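# Move three fridge bottles to cart tray, close fridge

## Task

Remove all three bottles from the refrigerator and place each one standing upright on the cart's upper tray, then close the refrigerator door completely. The task fails if a glass bottle drops any real distance, if the door is swung open or closed violently, or if the robot topples or is left leaning. At the end, release everything and back the robot away. Anything that stays in place only because the robot is holding it does not count.

## Robot and tools

ROBOT. TidyBot++: a mobile base (0.54 m long, 0.50 m wide, 0.38 m tall) on four driven casters, carrying one seven-joint arm with a two-finger gripper. The shoulder sits 0.12 m ahead of the base centre, 0.68 m off the floor. Cameras: base_camera (fixed to the base, 644x364 pinhole) and wrist_camera (fisheye on the hand, 644x476, looking along the hand). The arm begins folded, hand pointing down, wrist up to 0.08 m beyond the base front, elbow up to 1.15 m high. A downward-pointing hand reaches at most about 0.94 m above the floor, and only near the base.

FRAMES. Base frame: origin on the floor below the base centre, x forward, y left, z up. hand_pose is reported in it and marks the point between the finger pads; the hand's own z runs out along the fingers and its y is the closing direction. The odometry frame is the base frame where the scene began. Heading is positive to the left, -3.142 to 3.142. base_tilt is in degrees, positive when leaning forward or right; tilt and heading each carry a fixed error near 1 degree.

execute_actions. Argument actions: a list holding one action or none (none just reports state and images). An action may contain:
- base: a single relative move from where the base currently is, exactly one of translate_m (metres, forward positive, -2 to 2), strafe_m (metres, left positive, -2 to 2) or rotate_rad (radians, counter-clockwise from above positive, -6.3 to 6.3). These are offsets, not poses.
- joints: absolute targets keyed by name, radians: joint_1_rad (unlimited; positive turns the arm clockwise seen from above, opposite to rotate_rad), joint_2_rad shoulder -2.249 to 2.249, joint_3_rad unlimited (upper arm roll), joint_4_rad elbow -2.579 to 2.579, joint_5_rad unlimited (forearm roll), joint_6_rad wrist -2.099 to 2.099, joint_7_rad unlimited (hand roll; with hand down, positive is counter-clockwise from above, and at 1.57 fingers open left/right). gripper_pos 0 (open) to 1 (closed); finger gap is roughly 85 x (1 - gripper_pos) mm. Tolerances for done: 0.039 for joints 1-4, 0.056 for 5-7, 0.03 for the gripper. Unlimited joints go the short way; rotate further in steps below half a turn.
- speeds: optional caps for this action only: translate_m and strafe_m 0.05 to 0.5 m/s, rotate_rad 0.1 to 1.57 rad/s (defaults are the maxima).
cameras: list of base_camera, wrist_camera or all; omitted/null/all gives both, [] gives none. Any unknown key, camera name or out-of-range number rejects the whole call with no motion. A base move needing more than 8.667 s at its cap is rejected; an action lasts at most 15 s. Anything you omit may still be driving toward an earlier target.

ARM GEOMETRY. Upper arm 0.42 m, forearm 0.31 m, hand 0.31 m. With joint_1_rad 0, joint_3_rad 3.14, joint_5_rad 0 (near the start pose) the arm stays in the x-z plane. Tilt from vertical (forward positive): upper arm = j2, forearm = j2 - j4, hand = j2 - j4 - j6. Hand offset ahead of the shoulder = sum of length x sin(tilt); height above it = sum of length x cos(tilt). Joints move up to 1.39 rad/s (1.22 for joints 5-7).

wait: seconds, 0 to 10; commands nothing new and returns state and images. zoom_image: camera (base_camera or wrist_camera) and region [x0, y0, x1, y1] in pixels from the top-left, at most 504 by 504, on that camera's latest full image. finished_scene: scene, the integer number of the scene to close; irreversible, and it reports success. Do it only once everything is released and stable.

RESULTS. base_status and joint_status give how each motion ended: done; off_target (stopped away from target, may still push); contact_stop or time_out (target dropped, holds in place); not_followed (a self-collision check withheld the arm's targets, shown with joint command not followed and a cause: line; they may be retried each action until valid); limit_stop_at_motor_heat. A blocked base can read done while short. Gripper at 1 reading done means nothing is held; off_target means an object stopped the fingers. on_its_own lists uncommanded motion. motor_effort is percent of maximum, peak in brackets, with offsets and noise. Also: ARM HIT (arm struck itself or the base), torque fault, MOTOR HOT, OVER-TEMPERATURE FAULT, a Motor temperatures line per joint, and a pictures line naming image order. Odometry counts wheel turns, so slip looks like travel and drift accumulates.

PRECISION. Friction leaves the hand a centimetre or two off; repeating a target does nothing. Correct by sending last command + (wanted - read) per joint. Held loads make the arm sag; never command a joint to its current reading while holding something. Check the hand's true position in images.

AVOID. Dropping or knocking bottles over; yanking the fridge door fast either way; driving while the arm is snagged high up (tipping); pushing sideways on a raised hand; driving the arm into things (torque fault above 104.5 N m for joints 1-4, 51.3 for 5-7; warnings at 56.7 and 29.4), which freezes the arm for 10 s; holding loads long, since motors overheat at 75 C and the arm sinks. The robot keeps its last command while you think. Loose objects may occasionally get nudged.

Each tool is called as name(argument=value, ...), one argument or row to a line, values as JSON.

## Session

execute_actions(
  actions=[],
)

Scene clock: 0.00 s.
Motor temperatures (°C, as the motors report them): [31 28 26 25 33 38 38]
base_odometry: x=+0.000 y=+0.000 heading=+0.000 (m, m, rad; odometry frame)
base_tilt: forward=-0.4 right=-0.1 (deg)
base_status: not commanded
joint_positions: joint_1_rad=+0.016 joint_2_rad=-0.360 joint_3_rad=+3.102 joint_4_rad=-2.529 joint_5_rad=+0.007 joint_6_rad=-0.835 joint_7_rad=+1.540 gripper_pos=+0.000
joint_status: not commanded
motor_effort: joint_1_rad=+0 joint_2_rad=-3 joint_3_rad=+0 joint_4_rad=+18 joint_5_rad=-1 joint_6_rad=+2 joint_7_rad=+0 (%)
hand_pose: x=+0.2729 y=+0.0017 z=+0.5901 quat_wxyz=(+0.008, +0.998, -0.002, +0.069) (m; base frame)
pictures: base_camera, wrist_camera
Images, in order (width x height): base_camera 644x364, wrist_camera 644x476.

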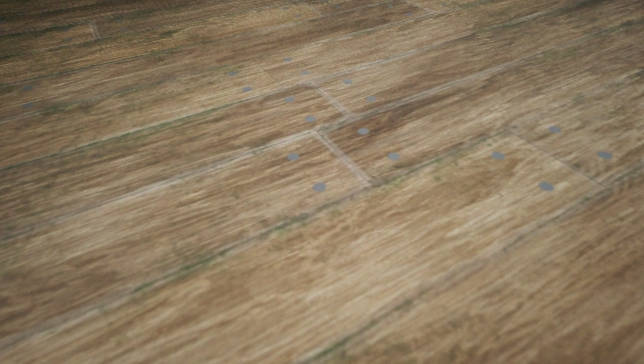

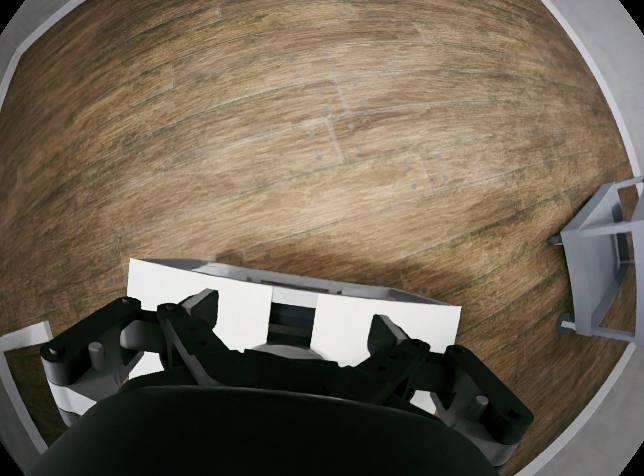

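execute_actions(
  actions=[
    {"joints":{"joint_6_rad":0.3}},
  ],
  cameras=["wrist_camera"],
)

execute_actions(
  actions=[
    {"base":{"rotate_rad":3.14}},
  ],
  cameras=["wrist_camera"],
)

Scene clock: 9.07 s.
Motor temperatures (°C, as the motors report them): [31 28 26 25 33 38 38]
base_odometry: x=+0.000 y=+0.000 heading=+0.000 (m, m, rad; odometry frame)
base_tilt: forward=-0.3 right=-0.2 (deg)
base_status: not commanded
joint_positions: joint_1_rad=+0.016 joint_2_rad=-0.360 joint_3_rad=+3.102 joint_4_rad=-2.529 joint_5_rad=+0.007 joint_6_rad=+0.291 joint_7_rad=+1.540 gripper_pos=+0.000
joint_status: all done
motor_effort: joint_1_rad=-1(1) joint_2_rad=-6(6) joint_3_rad=+0(0) joint_4_rad=+20(20) joint_5_rad=-1(1) joint_6_rad=+8(8) joint_7_rad=+1(0) (%)
hand_pose: x=+0.5267 y=+0.0123 z=+0.8043 quat_wxyz=(-0.008, +0.807, +0.004, +0.590) (m; base frame)
pictures: wrist_camera
camera_calibration (this result's frames):
wrist_camera: T_world_to_cam=[[0.0224183, -0.994997, 0.0973529, -0.0915304], [-0.365203, -0.0987982, -0.92567, 0.985064], [0.930658, -0.0148016, -0.365591, -0.0594577], [0, 0, 0, 1]] pos_world=[0.417135, 0.00536992, 0.899018]
Images, in order (width x height): wrist_camera 644x476.

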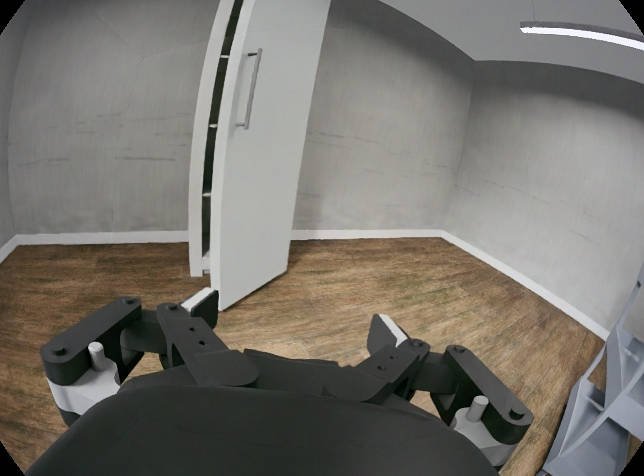

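Scene clock: 12.40 s.
Motor temperatures (°C, as the motors report them): [31 28 26 25 33 38 38]
base_odometry: x=+0.000 y=+0.000 heading=+3.140 (m, m, rad; odometry frame)
base_tilt: forward=-0.3 right=-0.2 (deg)
base_status: done
joint_positions: joint_1_rad=+0.016 joint_2_rad=-0.360 joint_3_rad=+3.102 joint_4_rad=-2.529 joint_5_rad=+0.007 joint_6_rad=+0.291 joint_7_rad=+1.540 gripper_pos=+0.000
joint_status: not commanded
motor_effort: joint_1_rad=+0(1) joint_2_rad=-6(6) joint_3_rad=+0(1) joint_4_rad=+19(20) joint_5_rad=-1(2) joint_6_rad=+8(8) joint_7_rad=+0(1) (%)
hand_pose: x=+0.5267 y=+0.0123 z=+0.8043 quat_wxyz=(-0.008, +0.807, +0.004, +0.590) (m; base frame)
pictures: wrist_camera
camera_calibration (this result's frames):
wrist_camera: T_world_to_cam=[[0.0224185, -0.994997, 0.097353, -0.0915306], [-0.365203, -0.0987984, -0.92567, 0.985064], [0.930658, -0.0148015, -0.365591, -0.0594578], [0, 0, 0, 1]] pos_world=[0.417135, 0.00536999, 0.899018]
Images, in order (width x height): wrist_camera 644x476.

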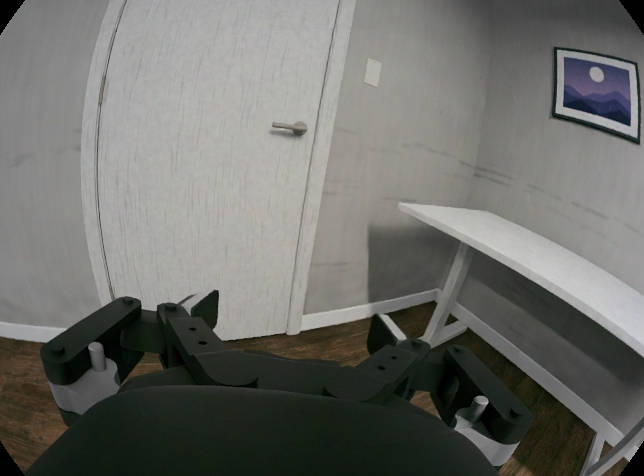

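execute_actions(
  actions=[
    {"base":{"rotate_rad":1.74}},
  ],
  cameras=["wrist_camera","base_camera"],
)

Scene clock: 24.50 s.
Motor temperatures (°C, as the motors report them): [31 28 26 26 33 38 38]
base_odometry: x=+0.000 y=+0.000 heading=-1.404 (m, m, rad; odometry frame)
base_tilt: forward=-0.3 right=-0.2 (deg)
base_status: done
joint_positions: joint_1_rad=+0.016 joint_2_rad=-0.360 joint_3_rad=+3.102 joint_4_rad=-2.529 joint_5_rad=+0.007 joint_6_rad=+0.291 joint_7_rad=+1.540 gripper_pos=+0.000
joint_status: not commanded
motor_effort: joint_1_rad=+0(2) joint_2_rad=-6(6) joint_3_rad=+0(1) joint_4_rad=+20(20) joint_5_rad=-2(2) joint_6_rad=+8(8) joint_7_rad=+0(1) (%)
hand_pose: x=+0.5267 y=+0.0123 z=+0.8043 quat_wxyz=(-0.008, +0.807, +0.004, +0.590) (m; base frame)
pictures: base_camera, wrist_camera
camera_calibration (this result's frames):
wrist_camera: T_world_to_cam=[[0.0224188, -0.994997, 0.0973531, -0.0915307], [-0.365203, -0.0987986, -0.92567, 0.985064], [0.930658, -0.0148013, -0.365591, -0.0594575], [0, 0, 0, 1]] pos_world=[0.417135, 0.00537008, 0.899018]
Images, in order (width x height): base_camera 644x364, wrist_camera 644x476.

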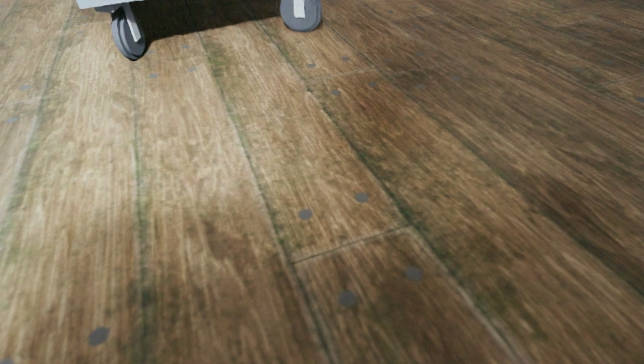

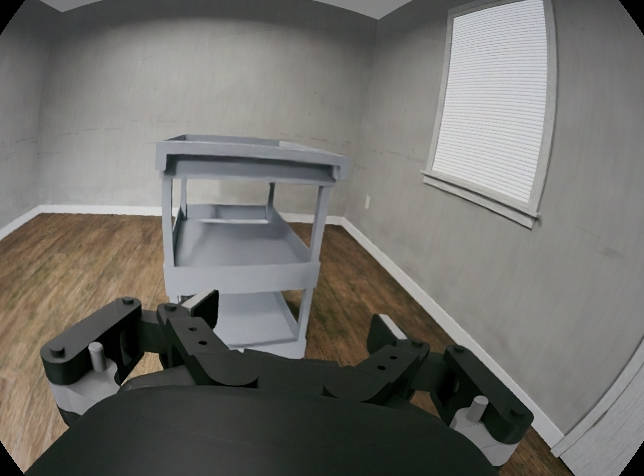

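execute_actions(
  actions=[
    {"base":{"rotate_rad":1.55},"joints":{"joint_6_rad":0.5}},
  ],
  cameras=[],
)

execute_actions(
  actions=[
    {"base":{"translate_m":0.6}},
  ],
  cameras=["wrist_camera"],
)

Scene clock: 53.73 s.
Motor temperatures (°C, as the motors report them): [31 28 26 26 33 38 38]
base_odometry: x=+0.000 y=+0.000 heading=+0.146 (m, m, rad; odometry frame)
base_tilt: forward=-0.4 right=-0.2 (deg)
base_status: done
joint_positions: joint_1_rad=+0.016 joint_2_rad=-0.361 joint_3_rad=+3.102 joint_4_rad=-2.527 joint_5_rad=+0.007 joint_6_rad=+0.487 joint_7_rad=+1.540 gripper_pos=+0.000
joint_status: all done
motor_effort: joint_1_rad=-1(2) joint_2_rad=-6(7) joint_3_rad=+0(1) joint_4_rad=+20(22) joint_5_rad=-1(2) joint_6_rad=+8(10) joint_7_rad=+0(0) (%)
hand_pose: x=+0.5394 y=+0.0138 z=+0.8650 quat_wxyz=(-0.011, +0.745, +0.005, +0.667) (m; base frame)
pictures: none
No camera images: the call's "cameras" was empty. Leave "cameras" out to get every camera's image.

Scene clock: 56.30 s.
Motor temperatures (°C, as the motors report them): [31 28 26 26 33 38 38]
base_odometry: x=+0.594 y=+0.088 heading=+0.147 (m, m, rad; odometry frame)
base_tilt: forward=-0.3 right=-0.2 (deg)
base_status: done
joint_positions: joint_1_rad=+0.016 joint_2_rad=-0.361 joint_3_rad=+3.102 joint_4_rad=-2.527 joint_5_rad=+0.007 joint_6_rad=+0.487 joint_7_rad=+1.540 gripper_pos=+0.000
joint_status: not commanded
motor_effort: joint_1_rad=+0(1) joint_2_rad=-6(8) joint_3_rad=+0(0) joint_4_rad=+20(21) joint_5_rad=-1(1) joint_6_rad=+8(9) joint_7_rad=+0(0) (%)
hand_pose: x=+0.5395 y=+0.0138 z=+0.8649 quat_wxyz=(-0.011, +0.745, +0.005, +0.667) (m; base frame)
pictures: wrist_camera
camera_calibration (this result's frames):
wrist_camera: T_world_to_cam=[[0.0071495, -0.995417, 0.0953664, -0.0862568], [-0.17552, -0.0951374, -0.979868, 0.990493], [0.98445, -0.00973315, -0.175396, -0.242729], [0, 0, 0, 1]] pos_world=[0.413423, 0.00600894, 0.936205]
Images, in order (width x height): wrist_camera 644x476.

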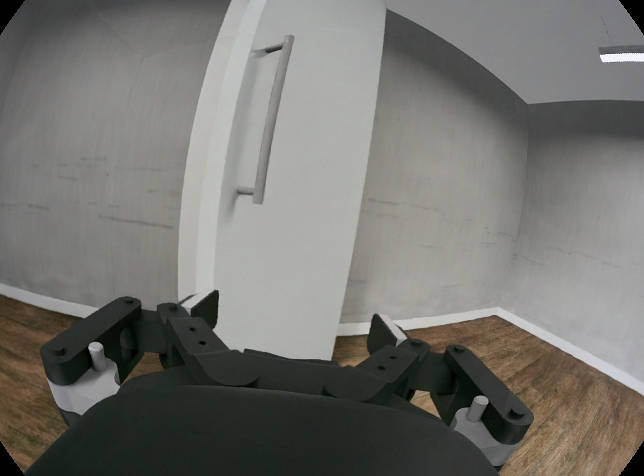

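execute_actions(
  actions=[],
  cameras=["base_camera"],
)

Scene clock: 63.93 s.
Motor temperatures (°C, as the motors report them): [31 28 26 26 33 38 38]
base_odometry: x=+0.594 y=+0.088 heading=+0.147 (m, m, rad; odometry frame)
base_tilt: forward=-0.3 right=-0.1 (deg)
base_status: done
joint_positions: joint_1_rad=+0.016 joint_2_rad=-0.361 joint_3_rad=+3.102 joint_4_rad=-2.527 joint_5_rad=+0.007 joint_6_rad=+0.487 joint_7_rad=+1.540 gripper_pos=+0.000
joint_status: not commanded
motor_effort: joint_1_rad=+0(1) joint_2_rad=-6(8) joint_3_rad=+0(0) joint_4_rad=+20(21) joint_5_rad=-1(1) joint_6_rad=+8(9) joint_7_rad=+0(0) (%)
hand_pose: x=+0.5395 y=+0.0138 z=+0.8649 quat_wxyz=(-0.011, +0.745, +0.005, +0.667) (m; base frame)
pictures: base_camera
Images, in order (width x height): base_camera 644x364.

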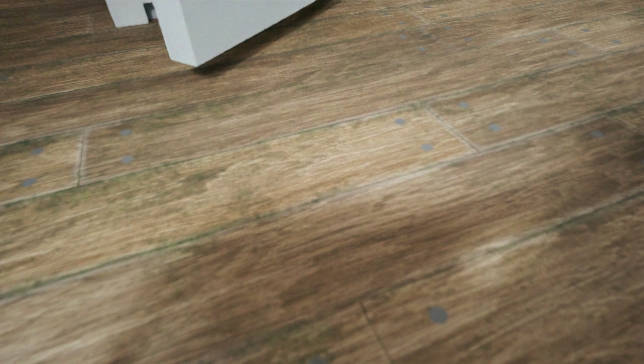

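execute_actions(
  actions=[
    {"base":{"strafe_m":0.32},"joints":{"gripper_pos":1.0,"joint_6_rad":0.6}},
  ],
  cameras=[],
)

execute_actions(
  actions=[
    {"base":{"translate_m":0.45}},
  ],
  cameras=["wrist_camera","base_camera"],
)

Scene clock: 114.23 s.
Motor temperatures (°C, as the motors report them): [31 28 26 26 33 39 38]
base_odometry: x=+0.547 y=+0.405 heading=+0.146 (m, m, rad; odometry frame)
base_tilt: forward=-0.3 right=-0.2 (deg)
base_status: done
joint_positions: joint_1_rad=+0.016 joint_2_rad=-0.361 joint_3_rad=+3.102 joint_4_rad=-2.527 joint_5_rad=+0.007 joint_6_rad=+0.578 joint_7_rad=+1.540 gripper_pos=+0.999
joint_status: all done
motor_effort: joint_1_rad=-1(0) joint_2_rad=-6(7) joint_3_rad=+0(2) joint_4_rad=+20(21) joint_5_rad=-1(2) joint_6_rad=+9(10) joint_7_rad=+0(0) (%)
hand_pose: x=+0.5412 y=+0.0144 z=+0.8934 quat_wxyz=(-0.012, +0.713, +0.005, +0.701) (m; base frame)
pictures: none
No camera images: the call's "cameras" was empty. Leave "cameras" out to get every camera's image.

Scene clock: 116.50 s.
Motor temperatures (°C, as the motors report them): [31 28 26 26 33 39 38]
base_odometry: x=+0.992 y=+0.470 heading=+0.147 (m, m, rad; odometry frame)
base_tilt: forward=-0.3 right=-0.2 (deg)
base_status: done
joint_positions: joint_1_rad=+0.016 joint_2_rad=-0.356 joint_3_rad=+3.102 joint_4_rad=-2.527 joint_5_rad=+0.007 joint_6_rad=+0.578 joint_7_rad=+1.540 gripper_pos=+0.999
joint_status: not commanded
motor_effort: joint_1_rad=-1(1) joint_2_rad=-5(8) joint_3_rad=+0(0) joint_4_rad=+20(21) joint_5_rad=-1(1) joint_6_rad=+9(9) joint_7_rad=+0(0) (%)
hand_pose: x=+0.5422 y=+0.0144 z=+0.8914 quat_wxyz=(-0.012, +0.715, +0.005, +0.699) (m; base frame)
pictures: base_camera, wrist_camera
camera_calibration (this result's frames):
wrist_camera: T_world_to_cam=[[0.000747121, -0.995632, 0.0933603, -0.0829444], [-0.0895812, -0.0930516, -0.991623, 0.98086], [0.995979, -0.00762246, -0.0892594, -0.323827], [0, 0, 0, 1]] pos_world=[0.410454, 0.00622016, 0.951483]
Images, in order (width x height): base_camera 644x364, wrist_camera 644x476.

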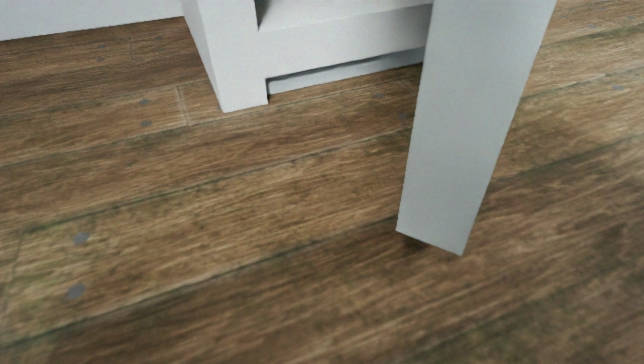

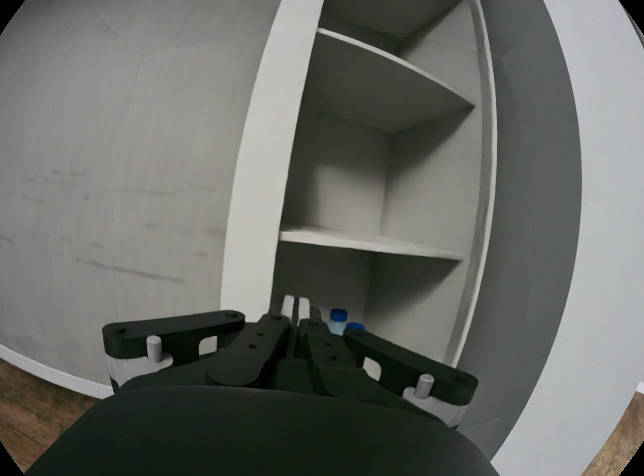

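execute_actions(
  actions=[
    {"base":{"strafe_m":-0.4},"speeds":{"strafe_m":0.1}},
  ],
  cameras=["wrist_camera","base_camera"],
)

Scene clock: 125.60 s.
Motor temperatures (°C, as the motors report them): [31 28 26 27 33 39 38]
base_odometry: x=+1.051 y=+0.074 heading=+0.147 (m, m, rad; odometry frame)
base_tilt: forward=-0.3 right=-0.1 (deg)
base_status: done
joint_positions: joint_1_rad=+0.008 joint_2_rad=-0.350 joint_3_rad=+3.107 joint_4_rad=-2.529 joint_5_rad=+0.008 joint_6_rad=+0.595 joint_7_rad=+1.540 gripper_pos=+0.999
joint_status: not commanded
motor_effort: joint_1_rad=-1(13) joint_2_rad=-6(27) joint_3_rad=+0(19) joint_4_rad=+20(36) joint_5_rad=-1(7) joint_6_rad=+9(10) joint_7_rad=+0(5) (%)
hand_pose: x=+0.5434 y=+0.0159 z=+0.8933 quat_wxyz=(-0.015, +0.712, +0.006, +0.702) (m; base frame)
pictures: base_camera, wrist_camera
camera_calibration (this result's frames):
wrist_camera: T_world_to_cam=[[0.00438124, -0.995757, 0.0919228, -0.0823346], [-0.0801338, -0.0919776, -0.992531, 0.978626], [0.996774, -0.0030176, -0.0801967, -0.3334], [0, 0, 0, 1]] pos_world=[0.411106, 0.00702041, 0.952148]
Images, in order (width x height): base_camera 644x364, wrist_camera 644x476.

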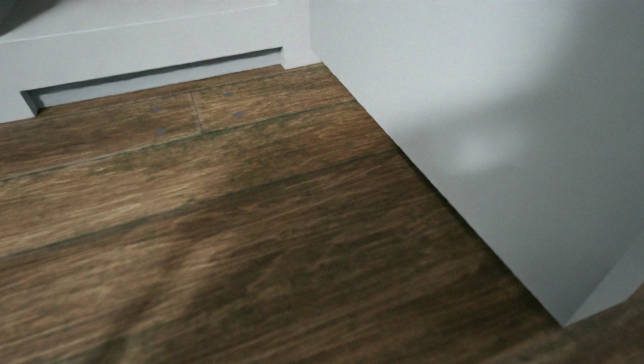

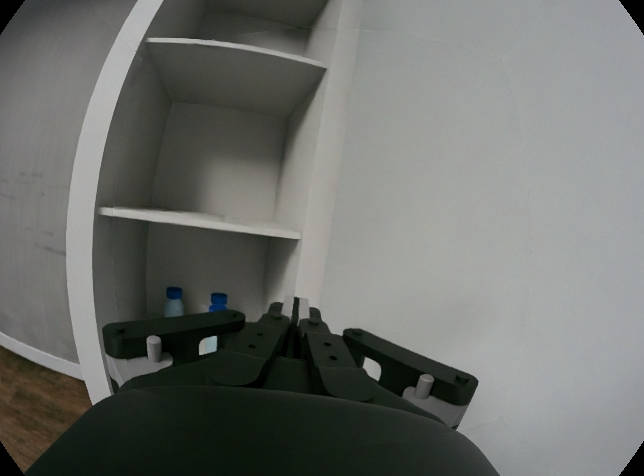

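execute_actions(
  actions=[
    {"base":{"translate_m":-0.4},"joints":{"joint_6_rad":0.2}},
  ],
  cameras=[],
)

execute_actions(
  actions=[
    {"base":{"strafe_m":0.1}},
  ],
  cameras=["wrist_camera","base_camera"],
)

Scene clock: 136.90 s.
Motor temperatures (°C, as the motors report them): [31 28 26 27 33 39 38]
base_odometry: x=+0.655 y=+0.016 heading=+0.147 (m, m, rad; odometry frame)
base_tilt: forward=-0.3 right=-0.1 (deg)
base_status: done
joint_positions: joint_1_rad=+0.008 joint_2_rad=-0.361 joint_3_rad=+3.107 joint_4_rad=-2.528 joint_5_rad=+0.008 joint_6_rad=+0.210 joint_7_rad=+1.540 gripper_pos=+0.999
joint_status: all done
motor_effort: joint_1_rad=-1(0) joint_2_rad=-6(9) joint_3_rad=+0(0) joint_4_rad=+20(22) joint_5_rad=-1(1) joint_6_rad=+8(9) joint_7_rad=+0(0) (%)
hand_pose: x=+0.5182 y=+0.0130 z=+0.7814 quat_wxyz=(-0.009, +0.830, +0.005, +0.558) (m; base frame)
pictures: none
No camera images: the call's "cameras" was empty. Leave "cameras" out to get every camera's image.

Scene clock: 138.17 s.
Motor temperatures (°C, as the motors report them): [31 28 26 27 33 39 38]
base_odometry: x=+0.640 y=+0.115 heading=+0.147 (m, m, rad; odometry frame)
base_tilt: forward=-0.3 right=-0.1 (deg)
base_status: done
joint_positions: joint_1_rad=+0.008 joint_2_rad=-0.361 joint_3_rad=+3.107 joint_4_rad=-2.528 joint_5_rad=+0.008 joint_6_rad=+0.210 joint_7_rad=+1.540 gripper_pos=+0.999
joint_status: not commanded
motor_effort: joint_1_rad=-1(0) joint_2_rad=-5(6) joint_3_rad=+0(1) joint_4_rad=+20(20) joint_5_rad=-1(2) joint_6_rad=+8(8) joint_7_rad=+1(0) (%)
hand_pose: x=+0.5182 y=+0.0131 z=+0.7813 quat_wxyz=(-0.009, +0.830, +0.005, +0.558) (m; base frame)
pictures: base_camera, wrist_camera
camera_calibration (this result's frames):
wrist_camera: T_world_to_cam=[[0.0328492, -0.994801, 0.096396, -0.0929753], [-0.436792, -0.101039, -0.89387, 0.973128], [0.898962, -0.0127422, -0.43784, 0.0129268], [0, 0, 0, 1]] pos_world=[0.416488, 0.00599677, 0.884472]
Images, in order (width x height): base_camera 644x364, wrist_camera 644x476.

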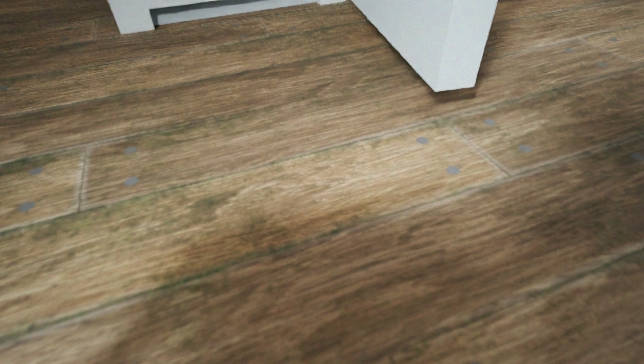

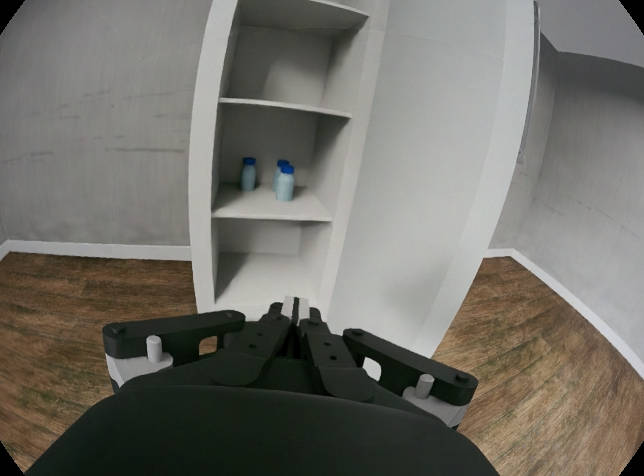

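execute_actions(
  actions=[
    {"base":{"rotate_rad":0.25},"joints":{"joint_2_rad":1.15,"joint_4_rad":-1.314,"joint_6_rad":0.893,"gripper_pos":0.0}},
  ],
  cameras=["wrist_camera"],
)

Scene clock: 168.60 s.
Motor temperatures (°C, as the motors report them): [31 28 26 27 33 39 38]
base_odometry: x=+0.640 y=+0.115 heading=+0.397 (m, m, rad; odometry frame)
base_tilt: forward=-0.3 right=-0.1 (deg)
base_status: done
joint_positions: joint_1_rad=+0.008 joint_2_rad=+1.149 joint_3_rad=+3.106 joint_4_rad=-1.343 joint_5_rad=+0.008 joint_6_rad=+0.860 joint_7_rad=+1.540 gripper_pos=+0.000
joint_status: all done
motor_effort: joint_1_rad=-1(1) joint_2_rad=-45(47) joint_3_rad=-2(1) joint_4_rad=+16(21) joint_5_rad=-1(1) joint_6_rad=+8(8) joint_7_rad=+0(0) (%)
hand_pose: x=+1.0035 y=+0.0123 z=+0.5852 quat_wxyz=(-0.025, +0.728, -0.016, +0.685) (m; base frame)
pictures: wrist_camera
camera_calibration (this result's frames):
wrist_camera: T_world_to_cam=[[-0.00841754, -0.998841, 0.0473975, -0.0206005], [-0.129522, -0.0459108, -0.990513, 0.757219], [0.991541, -0.0144767, -0.128985, -0.782859], [0, 0, 0, 1]] pos_world=[0.874139, 0.00285474, 0.650035]
Images, in order (width x height): wrist_camera 644x476.

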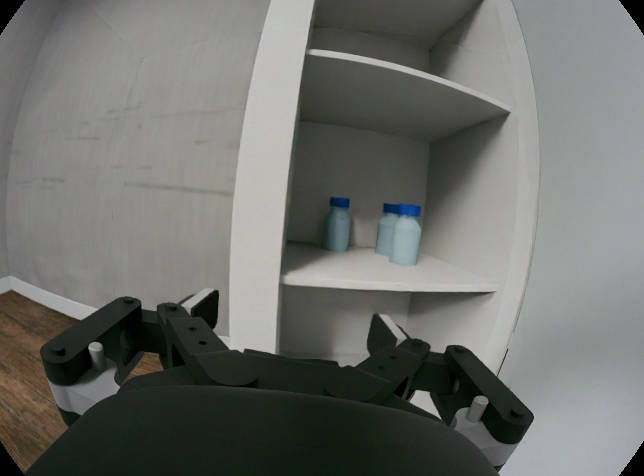

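execute_actions(
  actions=[
    {"base":{"strafe_m":-0.05}},
  ],
  cameras=[],
)

execute_actions(
  actions=[
    {"base":{"translate_m":0.4}},
  ],
  cameras=["wrist_camera"],
)

Scene clock: 190.10 s.
Motor temperatures (°C, as the motors report them): [31 30 26 27 33 39 38]
base_odometry: x=+0.660 y=+0.069 heading=+0.398 (m, m, rad; odometry frame)
base_tilt: forward=-0.3 right=-0.2 (deg)
base_status: done
joint_positions: joint_1_rad=+0.015 joint_2_rad=+1.149 joint_3_rad=+3.106 joint_4_rad=-1.342 joint_5_rad=+0.008 joint_6_rad=+0.861 joint_7_rad=+1.540 gripper_pos=+0.000
joint_status: not commanded
motor_effort: joint_1_rad=+0(4) joint_2_rad=-45(46) joint_3_rad=-2(4) joint_4_rad=+16(16) joint_5_rad=-1(1) joint_6_rad=+8(9) joint_7_rad=+0(1) (%)
hand_pose: x=+1.0037 y=+0.0060 z=+0.5856 quat_wxyz=(-0.022, +0.728, -0.018, +0.685) (m; base frame)
pictures: none
No camera images: the call's "cameras" was empty. Leave "cameras" out to get every camera's image.

Scene clock: 192.27 s.
Motor temperatures (°C, as the motors report them): [31 30 26 27 33 39 38]
base_odometry: x=+1.029 y=+0.224 heading=+0.398 (m, m, rad; odometry frame)
base_tilt: forward=-0.2 right=-0.1 (deg)
base_status: done
joint_positions: joint_1_rad=+0.015 joint_2_rad=+1.150 joint_3_rad=+3.106 joint_4_rad=-1.336 joint_5_rad=+0.008 joint_6_rad=+0.862 joint_7_rad=+1.540 gripper_pos=+0.000
joint_status: not commanded
motor_effort: joint_1_rad=+0(5) joint_2_rad=-45(48) joint_3_rad=-2(3) joint_4_rad=+16(17) joint_5_rad=-1(2) joint_6_rad=+8(9) joint_7_rad=+0(1) (%)
hand_pose: x=+1.0055 y=+0.0059 z=+0.5893 quat_wxyz=(-0.022, +0.725, -0.018, +0.688) (m; base frame)
pictures: wrist_camera
camera_calibration (this result's frames):
wrist_camera: T_world_to_cam=[[-0.0162609, -0.998751, 0.0472397, -0.019235], [-0.120793, -0.0449377, -0.99166, 0.753165], [0.992545, -0.0218315, -0.119912, -0.790691], [0, 0, 0, 1]] pos_world=[0.875461, -0.00262751, 0.65298]
Images, in order (width x height): wrist_camera 644x476.

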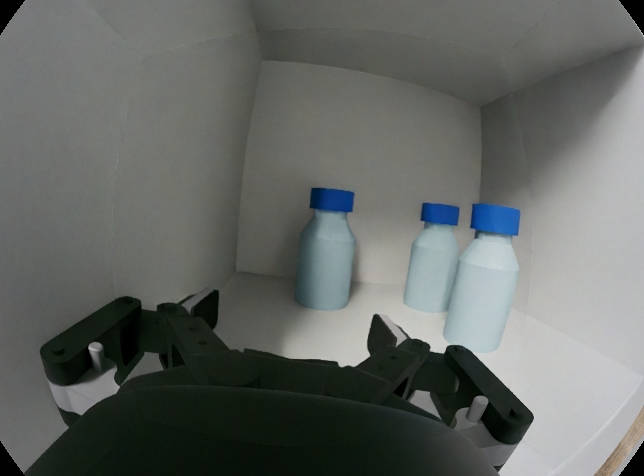

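execute_actions(
  actions=[
    {"base":{"strafe_m":-0.015}},
  ],
  cameras=[],
)

execute_actions(
  actions=[
    {"base":{"translate_m":0.15}},
  ],
  cameras=["wrist_camera"],
)

Scene clock: 204.23 s.
Motor temperatures (°C, as the motors report them): [31 31 26 27 33 39 38]
base_odometry: x=+1.035 y=+0.210 heading=+0.398 (m, m, rad; odometry frame)
base_tilt: forward=-0.3 right=-0.1 (deg)
base_status: done
joint_positions: joint_1_rad=+0.017 joint_2_rad=+1.150 joint_3_rad=+3.106 joint_4_rad=-1.336 joint_5_rad=+0.008 joint_6_rad=+0.863 joint_7_rad=+1.540 gripper_pos=+0.000
joint_status: not commanded
motor_effort: joint_1_rad=-1(4) joint_2_rad=-45(47) joint_3_rad=-2(3) joint_4_rad=+16(17) joint_5_rad=+0(1) joint_6_rad=+8(9) joint_7_rad=+0(0) (%)
hand_pose: x=+1.0055 y=+0.0036 z=+0.5894 quat_wxyz=(-0.022, +0.725, -0.019, +0.688) (m; base frame)
pictures: none
No camera images: the call's "cameras" was empty. Leave "cameras" out to get every camera's image.

Scene clock: 205.70 s.
Motor temperatures (°C, as the motors report them): [31 31 26 27 33 39 38]
base_odometry: x=+1.173 y=+0.268 heading=+0.397 (m, m, rad; odometry frame)
base_tilt: forward=-0.3 right=-0.2 (deg)
base_status: done
joint_positions: joint_1_rad=+0.017 joint_2_rad=+1.150 joint_3_rad=+3.106 joint_4_rad=-1.333 joint_5_rad=+0.008 joint_6_rad=+0.863 joint_7_rad=+1.540 gripper_pos=+0.000
joint_status: not commanded
motor_effort: joint_1_rad=+0(3) joint_2_rad=-45(47) joint_3_rad=-2(2) joint_4_rad=+16(17) joint_5_rad=-1(2) joint_6_rad=+8(9) joint_7_rad=+0(1) (%)
hand_pose: x=+1.0062 y=+0.0035 z=+0.5908 quat_wxyz=(-0.022, +0.724, -0.019, +0.689) (m; base frame)
pictures: wrist_camera
camera_calibration (this result's frames):
wrist_camera: T_world_to_cam=[[-0.0191201, -0.998704, 0.0471771, -0.0187367], [-0.117698, -0.0446093, -0.992047, 0.751688], [0.992865, -0.0245207, -0.116693, -0.79342], [0, 0, 0, 1]] pos_world=[0.875873, -0.00463539, 0.654007]
Images, in order (width x height): wrist_camera 644x476.

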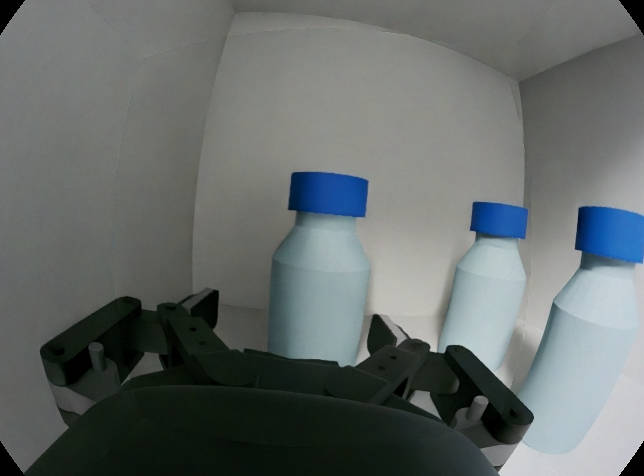

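execute_actions(
  actions=[
    {"base":{"translate_m":0.05}},
  ],
  cameras=[],
)

execute_actions(
  actions=[
    {"joints":{"gripper_pos":1.0}},
  ],
  cameras=["wrist_camera"],
)

Scene clock: 211.90 s.
Motor temperatures (°C, as the motors report them): [31 31 26 27 33 39 38]
base_odometry: x=+1.220 y=+0.287 heading=+0.397 (m, m, rad; odometry frame)
base_tilt: forward=-0.3 right=-0.1 (deg)
base_status: done
joint_positions: joint_1_rad=+0.017 joint_2_rad=+1.150 joint_3_rad=+3.106 joint_4_rad=-1.333 joint_5_rad=+0.008 joint_6_rad=+0.863 joint_7_rad=+1.540 gripper_pos=+0.000
joint_status: not commanded
motor_effort: joint_1_rad=-3(4) joint_2_rad=-45(47) joint_3_rad=-3(4) joint_4_rad=+16(17) joint_5_rad=+0(2) joint_6_rad=+8(9) joint_7_rad=+0(0) (%)
hand_pose: x=+1.0062 y=+0.0035 z=+0.5909 quat_wxyz=(-0.021, +0.724, -0.019, +0.690) (m; base frame)
pictures: none
No camera images: the call's "cameras" was empty. Leave "cameras" out to get every camera's image.

Scene clock: 213.00 s.
Motor temperatures (°C, as the motors report them): [31 31 26 27 33 39 38]
base_odometry: x=+1.220 y=+0.287 heading=+0.397 (m, m, rad; odometry frame)
base_tilt: forward=-0.3 right=-0.2 (deg)
base_status: not commanded
joint_positions: joint_1_rad=+0.018 joint_2_rad=+1.149 joint_3_rad=+3.106 joint_4_rad=-1.333 joint_5_rad=+0.008 joint_6_rad=+0.864 joint_7_rad=+1.540 gripper_pos=+0.999
joint_status: all done
motor_effort: joint_1_rad=-1(5) joint_2_rad=-46(47) joint_3_rad=-3(5) joint_4_rad=+16(22) joint_5_rad=+0(1) joint_6_rad=+8(9) joint_7_rad=+0(1) (%)
hand_pose: x=+1.0063 y=+0.0029 z=+0.5913 quat_wxyz=(-0.021, +0.723, -0.020, +0.690) (m; base frame)
pictures: wrist_camera
camera_calibration (this result's frames):
wrist_camera: T_world_to_cam=[[-0.0199703, -0.998688, 0.0471488, -0.0185647], [-0.116405, -0.044515, -0.992204, 0.750973], [0.993001, -0.025303, -0.115363, -0.794423], [0, 0, 0, 1]] pos_world=[0.875909, -0.00521213, 0.654346]
Images, in order (width x height): wrist_camera 644x476.

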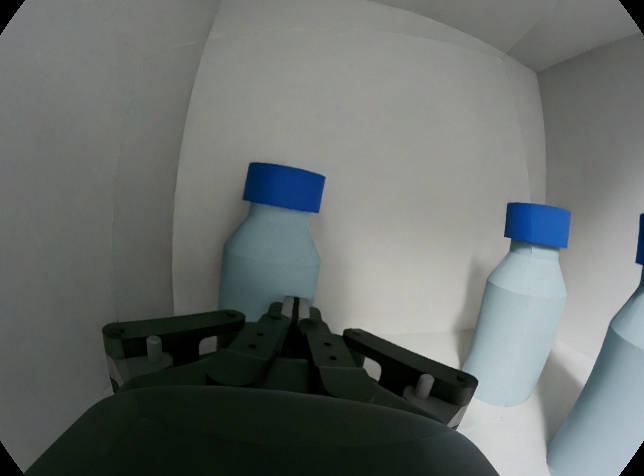

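execute_actions(
  actions=[
    {"base":{"strafe_m":0.02},"joints":{"gripper_pos":0.0}},
  ],
  cameras=[],
)

execute_actions(
  actions=[
    {"base":{"translate_m":0.06}},
  ],
  cameras=["wrist_camera"],
)

Scene clock: 223.47 s.
Motor temperatures (°C, as the motors report them): [31 32 26 27 33 39 38]
base_odometry: x=+1.212 y=+0.306 heading=+0.397 (m, m, rad; odometry frame)
base_tilt: forward=-0.2 right=-0.2 (deg)
base_status: done
joint_positions: joint_1_rad=+0.012 joint_2_rad=+1.150 joint_3_rad=+3.106 joint_4_rad=-1.333 joint_5_rad=+0.008 joint_6_rad=+0.864 joint_7_rad=+1.540 gripper_pos=+0.000
joint_status: all done
motor_effort: joint_1_rad=-1(5) joint_2_rad=-46(47) joint_3_rad=-2(4) joint_4_rad=+16(17) joint_5_rad=-1(0) joint_6_rad=+9(9) joint_7_rad=+0(0) (%)
hand_pose: x=+1.0062 y=+0.0079 z=+0.5911 quat_wxyz=(-0.023, +0.723, -0.017, +0.690) (m; base frame)
pictures: none
No camera images: the call's "cameras" was empty. Leave "cameras" out to get every camera's image.

Scene clock: 224.53 s.
Motor temperatures (°C, as the motors report them): [31 32 26 27 33 39 38]
base_odometry: x=+1.267 y=+0.329 heading=+0.397 (m, m, rad; odometry frame)
base_tilt: forward=-0.3 right=-0.2 (deg)
base_status: done
joint_positions: joint_1_rad=+0.012 joint_2_rad=+1.150 joint_3_rad=+3.106 joint_4_rad=-1.332 joint_5_rad=+0.008 joint_6_rad=+0.865 joint_7_rad=+1.540 gripper_pos=+0.000
joint_status: not commanded
motor_effort: joint_1_rad=-1(2) joint_2_rad=-45(48) joint_3_rad=-2(3) joint_4_rad=+16(18) joint_5_rad=-1(1) joint_6_rad=+8(9) joint_7_rad=+0(0) (%)
hand_pose: x=+1.0065 y=+0.0079 z=+0.5918 quat_wxyz=(-0.023, +0.723, -0.017, +0.690) (m; base frame)
pictures: wrist_camera
camera_calibration (this result's frames):
wrist_camera: T_world_to_cam=[[-0.0143842, -0.998786, 0.0471218, -0.0191585], [-0.114839, -0.0451646, -0.992357, 0.750275], [0.99328, -0.0196857, -0.114049, -0.795595], [0, 0, 0, 1]] pos_world=[0.876133, -0.000911192, 0.654706]
Images, in order (width x height): wrist_camera 644x476.

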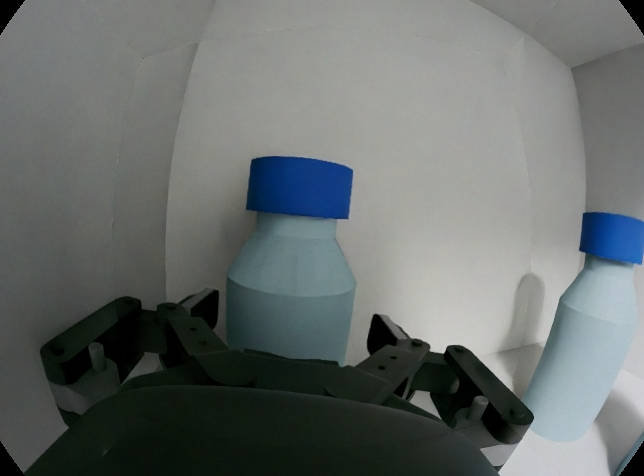

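execute_actions(
  actions=[
    {"joints":{"gripper_pos":1.0}},
  ],
  cameras=["wrist_camera"],
)

Scene clock: 232.63 s.
Motor temperatures (°C, as the motors report them): [31 32 26 27 33 39 38]
base_odometry: x=+1.267 y=+0.329 heading=+0.397 (m, m, rad; odometry frame)
base_tilt: forward=-0.3 right=-0.1 (deg)
base_status: not commanded
joint_positions: joint_1_rad=+0.012 joint_2_rad=+1.150 joint_3_rad=+3.106 joint_4_rad=-1.332 joint_5_rad=+0.008 joint_6_rad=+0.866 joint_7_rad=+1.540 gripper_pos=+0.261
joint_status: gripper_pos off_target (ended at +0.261, target +1.000)
motor_effort: joint_1_rad=+1(5) joint_2_rad=-46(46) joint_3_rad=-2(4) joint_4_rad=+17(17) joint_5_rad=-2(4) joint_6_rad=+9(9) joint_7_rad=+0(0) (%)
hand_pose: x=+1.0066 y=+0.0083 z=+0.5922 quat_wxyz=(-0.023, +0.723, -0.017, +0.691) (m; base frame)
pictures: wrist_camera
camera_calibration (this result's frames):
wrist_camera: T_world_to_cam=[[-0.0140306, -0.998796, 0.0470023, -0.0190791], [-0.113733, -0.0451077, -0.992487, 0.749668], [0.993412, -0.0192709, -0.112963, -0.796341], [0, 0, 0, 1]] pos_world=[0.876089, -0.000586483, 0.654975]
Images, in order (width x height): wrist_camera 644x476.

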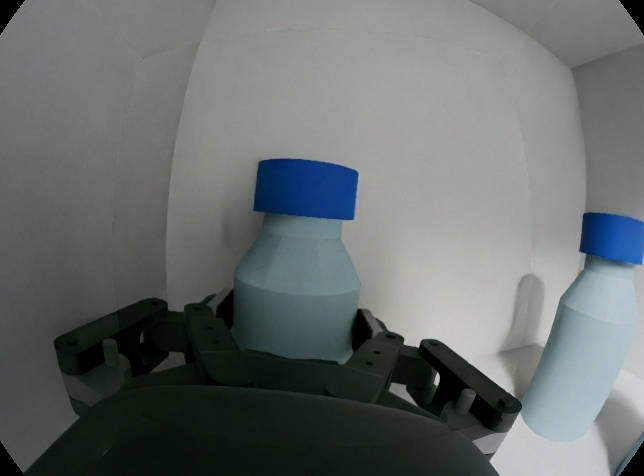

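execute_actions(
  actions=[
    {"base":{"translate_m":-0.5},"joints":{"joint_2_rad":1.08,"joint_6_rad":0.82},"speeds":{"translate_m":0.3}},
  ],
  cameras=[],
)

execute_actions(
  actions=[
    {"base":{"translate_m":-0.6},"joints":{"joint_2_rad":0.45,"joint_4_rad":-1.43,"joint_6_rad":0.31}},
  ],
  cameras=[],
)

execute_actions(
  actions=[
    {"base":{"rotate_rad":-1.97},"speeds":{"rotate_rad":0.8}},
  ],
  cameras=["wrist_camera"],
)

Scene clock: 271.20 s.
Motor temperatures (°C, as the motors report them): [31 34 26 27 33 39 38]
base_odometry: x=+0.806 y=+0.135 heading=+0.398 (m, m, rad; odometry frame)
base_tilt: forward=-0.3 right=-0.2 (deg)
base_status: done
joint_positions: joint_1_rad=+0.012 joint_2_rad=+1.130 joint_3_rad=+3.106 joint_4_rad=-1.331 joint_5_rad=+0.008 joint_6_rad=+0.817 joint_7_rad=+1.540 gripper_pos=+0.261
joint_status: joint_2_rad off_target (ended at +1.130, target +1.080); the others done
motor_effort: joint_1_rad=-1(4) joint_2_rad=-53(55) joint_3_rad=-3(4) joint_4_rad=+21(22) joint_5_rad=-1(1) joint_6_rad=+13(14) joint_7_rad=+1(0) (%)
hand_pose: x=+1.0076 y=+0.0087 z=+0.5953 quat_wxyz=(-0.023, +0.732, -0.017, +0.681) (m; base frame)
pictures: none
No camera images: the call's "cameras" was empty. Leave "cameras" out to get every camera's image.

Scene clock: 273.77 s.
Motor temperatures (°C, as the motors report them): [31 34 26 27 33 39 38]
base_odometry: x=+0.253 y=-0.097 heading=+0.398 (m, m, rad; odometry frame)
base_tilt: forward=-0.3 right=-0.2 (deg)
base_status: done
joint_positions: joint_1_rad=+0.012 joint_2_rad=+0.481 joint_3_rad=+3.106 joint_4_rad=-1.439 joint_5_rad=+0.008 joint_6_rad=+0.307 joint_7_rad=+1.540 gripper_pos=+0.261
joint_status: all done
motor_effort: joint_1_rad=+0(5) joint_2_rad=-42(58) joint_3_rad=-2(4) joint_4_rad=+28(29) joint_5_rad=-2(0) joint_6_rad=+13(15) joint_7_rad=+0(0) (%)
hand_pose: x=+0.9194 y=+0.0135 z=+0.9345 quat_wxyz=(-0.021, +0.722, -0.006, +0.692) (m; base frame)
pictures: none
No camera images: the call's "cameras" was empty. Leave "cameras" out to get every camera's image.

Scene clock: 277.27 s.
Motor temperatures (°C, as the motors report them): [31 34 26 27 33 39 38]
base_odometry: x=+0.253 y=-0.097 heading=-1.572 (m, m, rad; odometry frame)
base_tilt: forward=-0.3 right=-0.2 (deg)
base_status: done
joint_positions: joint_1_rad=+0.022 joint_2_rad=+0.481 joint_3_rad=+3.108 joint_4_rad=-1.439 joint_5_rad=+0.008 joint_6_rad=+0.307 joint_7_rad=+1.540 gripper_pos=+0.261
joint_status: not commanded
motor_effort: joint_1_rad=+0(8) joint_2_rad=-42(43) joint_3_rad=-2(6) joint_4_rad=+28(28) joint_5_rad=-1(1) joint_6_rad=+13(14) joint_7_rad=+0(0) (%)
hand_pose: x=+0.9197 y=+0.0044 z=+0.9339 quat_wxyz=(-0.017, +0.722, -0.010, +0.692) (m; base frame)
pictures: wrist_camera
camera_calibration (this result's frames):
wrist_camera: T_world_to_cam=[[-0.0122731, -0.997736, 0.0661287, -0.0596759], [-0.111809, -0.0643496, -0.991644, 1.0762], [0.993654, -0.0195644, -0.110766, -0.673824], [0, 0, 0, 1]] pos_world=[0.789145, -0.00347082, 0.996513]
Images, in order (width x height): wrist_camera 644x476.

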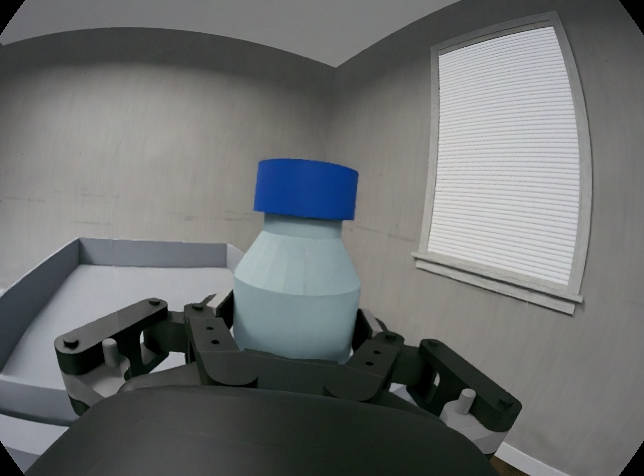

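execute_actions(
  actions=[
    {"base":{"strafe_m":0.15}},
  ],
  cameras=["wrist_camera","base_camera"],
)

Scene clock: 285.70 s.
Motor temperatures (°C, as the motors report them): [31 35 26 27 33 39 38]
base_odometry: x=+0.403 y=-0.097 heading=-1.573 (m, m, rad; odometry frame)
base_tilt: forward=-0.3 right=-0.2 (deg)
base_status: done
joint_positions: joint_1_rad=+0.011 joint_2_rad=+0.481 joint_3_rad=+3.104 joint_4_rad=-1.439 joint_5_rad=+0.008 joint_6_rad=+0.306 joint_7_rad=+1.540 gripper_pos=+0.261
joint_status: not commanded
motor_effort: joint_1_rad=+0(5) joint_2_rad=-42(43) joint_3_rad=-2(4) joint_4_rad=+28(28) joint_5_rad=-1(0) joint_6_rad=+13(14) joint_7_rad=+0(0) (%)
hand_pose: x=+0.9196 y=+0.0151 z=+0.9338 quat_wxyz=(-0.023, +0.722, -0.006, +0.691) (m; base frame)
pictures: base_camera, wrist_camera
camera_calibration (this result's frames):
wrist_camera: T_world_to_cam=[[0.0015358, -0.997913, 0.0645616, -0.0602568], [-0.111071, -0.0643324, -0.991728, 1.07624], [0.993811, -0.00564782, -0.110938, -0.673648], [0, 0, 0, 1]] pos_world=[0.789111, 0.00530139, 0.996494]
Images, in order (width x height): base_camera 644x364, wrist_camera 644x476.

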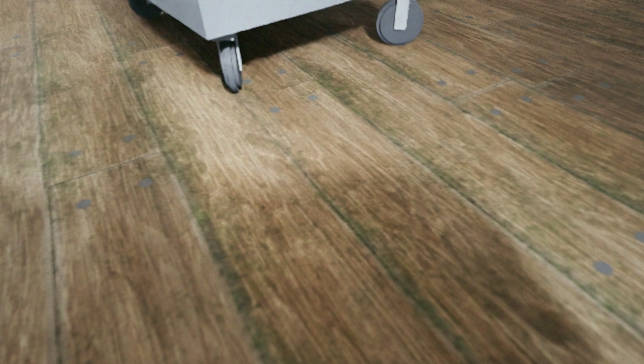

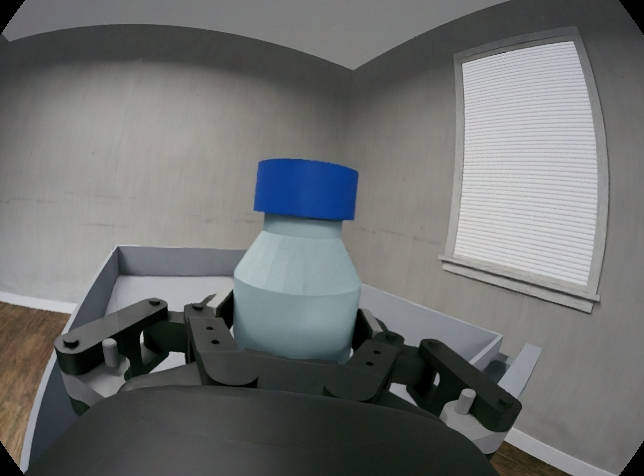

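execute_actions(
  actions=[
    {"joints":{"joint_2_rad":0.37,"joint_6_rad":0.25},"base":{"strafe_m":0.1}},
  ],
  cameras=[],
)

execute_actions(
  actions=[
    {"base":{"translate_m":0.36},"speeds":{"translate_m":0.25}},
  ],
  cameras=["wrist_camera"],
)

Scene clock: 308.30 s.
Motor temperatures (°C, as the motors report them): [31 35 26 27 33 39 38]
base_odometry: x=+0.503 y=-0.098 heading=-1.573 (m, m, rad; odometry frame)
base_tilt: forward=-0.3 right=-0.2 (deg)
base_status: done
joint_positions: joint_1_rad=+0.010 joint_2_rad=+0.403 joint_3_rad=+3.103 joint_4_rad=-1.441 joint_5_rad=+0.008 joint_6_rad=+0.248 joint_7_rad=+1.540 gripper_pos=+0.261
joint_status: all done
motor_effort: joint_1_rad=+0(6) joint_2_rad=-40(45) joint_3_rad=-1(5) joint_4_rad=+28(29) joint_5_rad=-2(0) joint_6_rad=+13(14) joint_7_rad=+0(0) (%)
hand_pose: x=+0.8972 y=+0.0177 z=+0.9767 quat_wxyz=(-0.023, +0.716, -0.004, +0.698) (m; base frame)
pictures: none
No camera images: the call's "cameras" was empty. Leave "cameras" out to get every camera's image.

Scene clock: 310.63 s.
Motor temperatures (°C, as the motors report them): [31 35 26 27 33 39 38]
base_odometry: x=+0.502 y=-0.458 heading=-1.573 (m, m, rad; odometry frame)
base_tilt: forward=-0.3 right=-0.1 (deg)
base_status: done
joint_positions: joint_1_rad=+0.010 joint_2_rad=+0.407 joint_3_rad=+3.103 joint_4_rad=-1.441 joint_5_rad=+0.008 joint_6_rad=+0.247 joint_7_rad=+1.540 gripper_pos=+0.261
joint_status: not commanded
motor_effort: joint_1_rad=-1(4) joint_2_rad=-40(42) joint_3_rad=-2(3) joint_4_rad=+28(29) joint_5_rad=-1(1) joint_6_rad=+13(14) joint_7_rad=+0(0) (%)
hand_pose: x=+0.8984 y=+0.0177 z=+0.9726 quat_wxyz=(-0.023, +0.718, -0.004, +0.696) (m; base frame)
pictures: wrist_camera
camera_calibration (this result's frames):
wrist_camera: T_world_to_cam=[[0.00437206, -0.997799, 0.0661733, -0.0642653], [-0.0986775, -0.0662814, -0.99291, 1.10254], [0.99511, -0.00218875, -0.0987501, -0.661433], [0, 0, 0, 1]] pos_world=[0.767275, 0.0075061, 1.03365]
Images, in order (width x height): wrist_camera 644x476.

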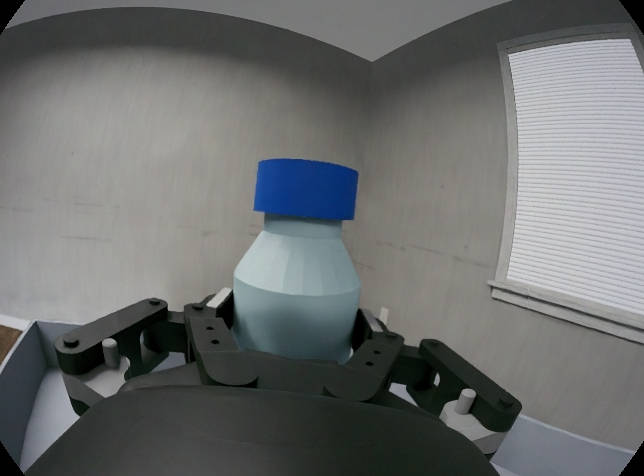

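execute_actions(
  actions=[
    {"joints":{"joint_2_rad":0.46,"joint_6_rad":0.34}},
  ],
  cameras=["wrist_camera"],
)

Scene clock: 321.67 s.
Motor temperatures (°C, as the motors report them): [31 35 26 27 33 39 38]
base_odometry: x=+0.502 y=-0.458 heading=-1.573 (m, m, rad; odometry frame)
base_tilt: forward=-0.3 right=-0.2 (deg)
base_status: not commanded
joint_positions: joint_1_rad=+0.010 joint_2_rad=+0.501 joint_3_rad=+3.103 joint_4_rad=-1.445 joint_5_rad=+0.008 joint_6_rad=+0.276 joint_7_rad=+1.540 gripper_pos=+0.261
joint_status: joint_2_rad off_target (ended at +0.501, target +0.460); joint_6_rad off_target (ended at +0.276, target +0.340)
motor_effort: joint_1_rad=+0(1) joint_2_rad=-43(46) joint_3_rad=-2(2) joint_4_rad=+28(29) joint_5_rad=-1(1) joint_6_rad=+13(14) joint_7_rad=+1(0) (%)
hand_pose: x=+0.9227 y=+0.0174 z=+0.9051 quat_wxyz=(-0.024, +0.741, -0.005, +0.671) (m; base frame)
pictures: wrist_camera
camera_calibration (this result's frames):
wrist_camera: T_world_to_cam=[[0.0086098, -0.997907, 0.0640929, -0.0622098], [-0.166325, -0.0646315, -0.983951, 1.09215], [0.986033, -0.00218865, -0.166534, -0.622538], [0, 0, 0, 1]] pos_world=[0.796031, 0.00714532, 0.974936]
Images, in order (width x height): wrist_camera 644x476.

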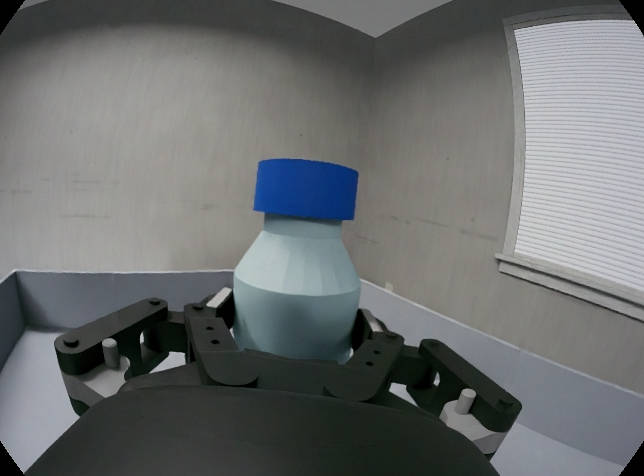

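execute_actions(
  actions=[
    {"joints":{"joint_6_rad":0.40}},
  ],
  cameras=[],
)

Scene clock: 332.17 s.
Motor temperatures (°C, as the motors report them): [31 35 26 28 33 39 38]
base_odometry: x=+0.502 y=-0.458 heading=-1.573 (m, m, rad; odometry frame)
base_tilt: forward=-0.3 right=-0.2 (deg)
base_status: not commanded
joint_positions: joint_1_rad=+0.010 joint_2_rad=+0.497 joint_3_rad=+3.103 joint_4_rad=-1.446 joint_5_rad=+0.008 joint_6_rad=+0.343 joint_7_rad=+1.540 gripper_pos=+0.261
joint_status: joint_6_rad off_target (ended at +0.343, target +0.400)
motor_effort: joint_1_rad=-1(1) joint_2_rad=-42(45) joint_3_rad=-2(2) joint_4_rad=+27(30) joint_5_rad=-1(1) joint_6_rad=+13(15) joint_7_rad=+0(0) (%)
hand_pose: x=+0.9230 y=+0.0172 z=+0.9287 quat_wxyz=(-0.024, +0.717, -0.005, +0.696) (m; base frame)
pictures: none
No camera images: the call's "cameras" was empty. Leave "cameras" out to get every camera's image.

execute_actions(
  actions=[
    {"joints":{"joint_6_rad":0.46,"joint_2_rad":0.51}},
  ],
  cameras=["wrist_camera"],
)

Scene clock: 338.53 s.
Motor temperatures (°C, as the motors report them): [31 36 26 28 33 39 38]
base_odometry: x=+0.502 y=-0.458 heading=-1.573 (m, m, rad; odometry frame)
base_tilt: forward=-0.2 right=-0.2 (deg)
base_status: not commanded
joint_positions: joint_1_rad=+0.010 joint_2_rad=+0.546 joint_3_rad=+3.103 joint_4_rad=-1.446 joint_5_rad=+0.008 joint_6_rad=+0.398 joint_7_rad=+1.540 gripper_pos=+0.261
joint_status: joint_6_rad off_target (ended at +0.398, target +0.460); the others done
motor_effort: joint_1_rad=+0(0) joint_2_rad=-44(46) joint_3_rad=-2(2) joint_4_rad=+27(28) joint_5_rad=-1(1) joint_6_rad=+13(14) joint_7_rad=+0(0) (%)
hand_pose: x=+0.9351 y=+0.0169 z=+0.9061 quat_wxyz=(-0.025, +0.715, -0.006, +0.699) (m; base frame)
pictures: wrist_camera
camera_calibration (this result's frames):
wrist_camera: T_world_to_cam=[[0.00233504, -0.998148, 0.0607895, -0.0540162], [-0.0906611, -0.0607506, -0.994027, 1.03351], [0.995879, -0.00319015, -0.0906351, -0.712497], [0, 0, 0, 1]] pos_world=[0.803386, 0.00659702, 0.96604]
Images, in order (width x height): wrist_camera 644x476.

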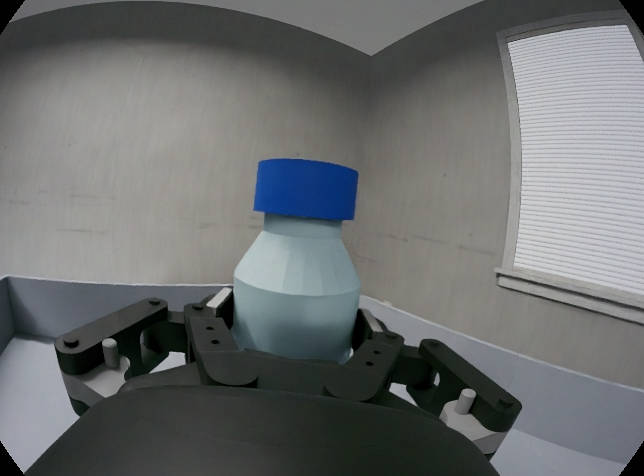

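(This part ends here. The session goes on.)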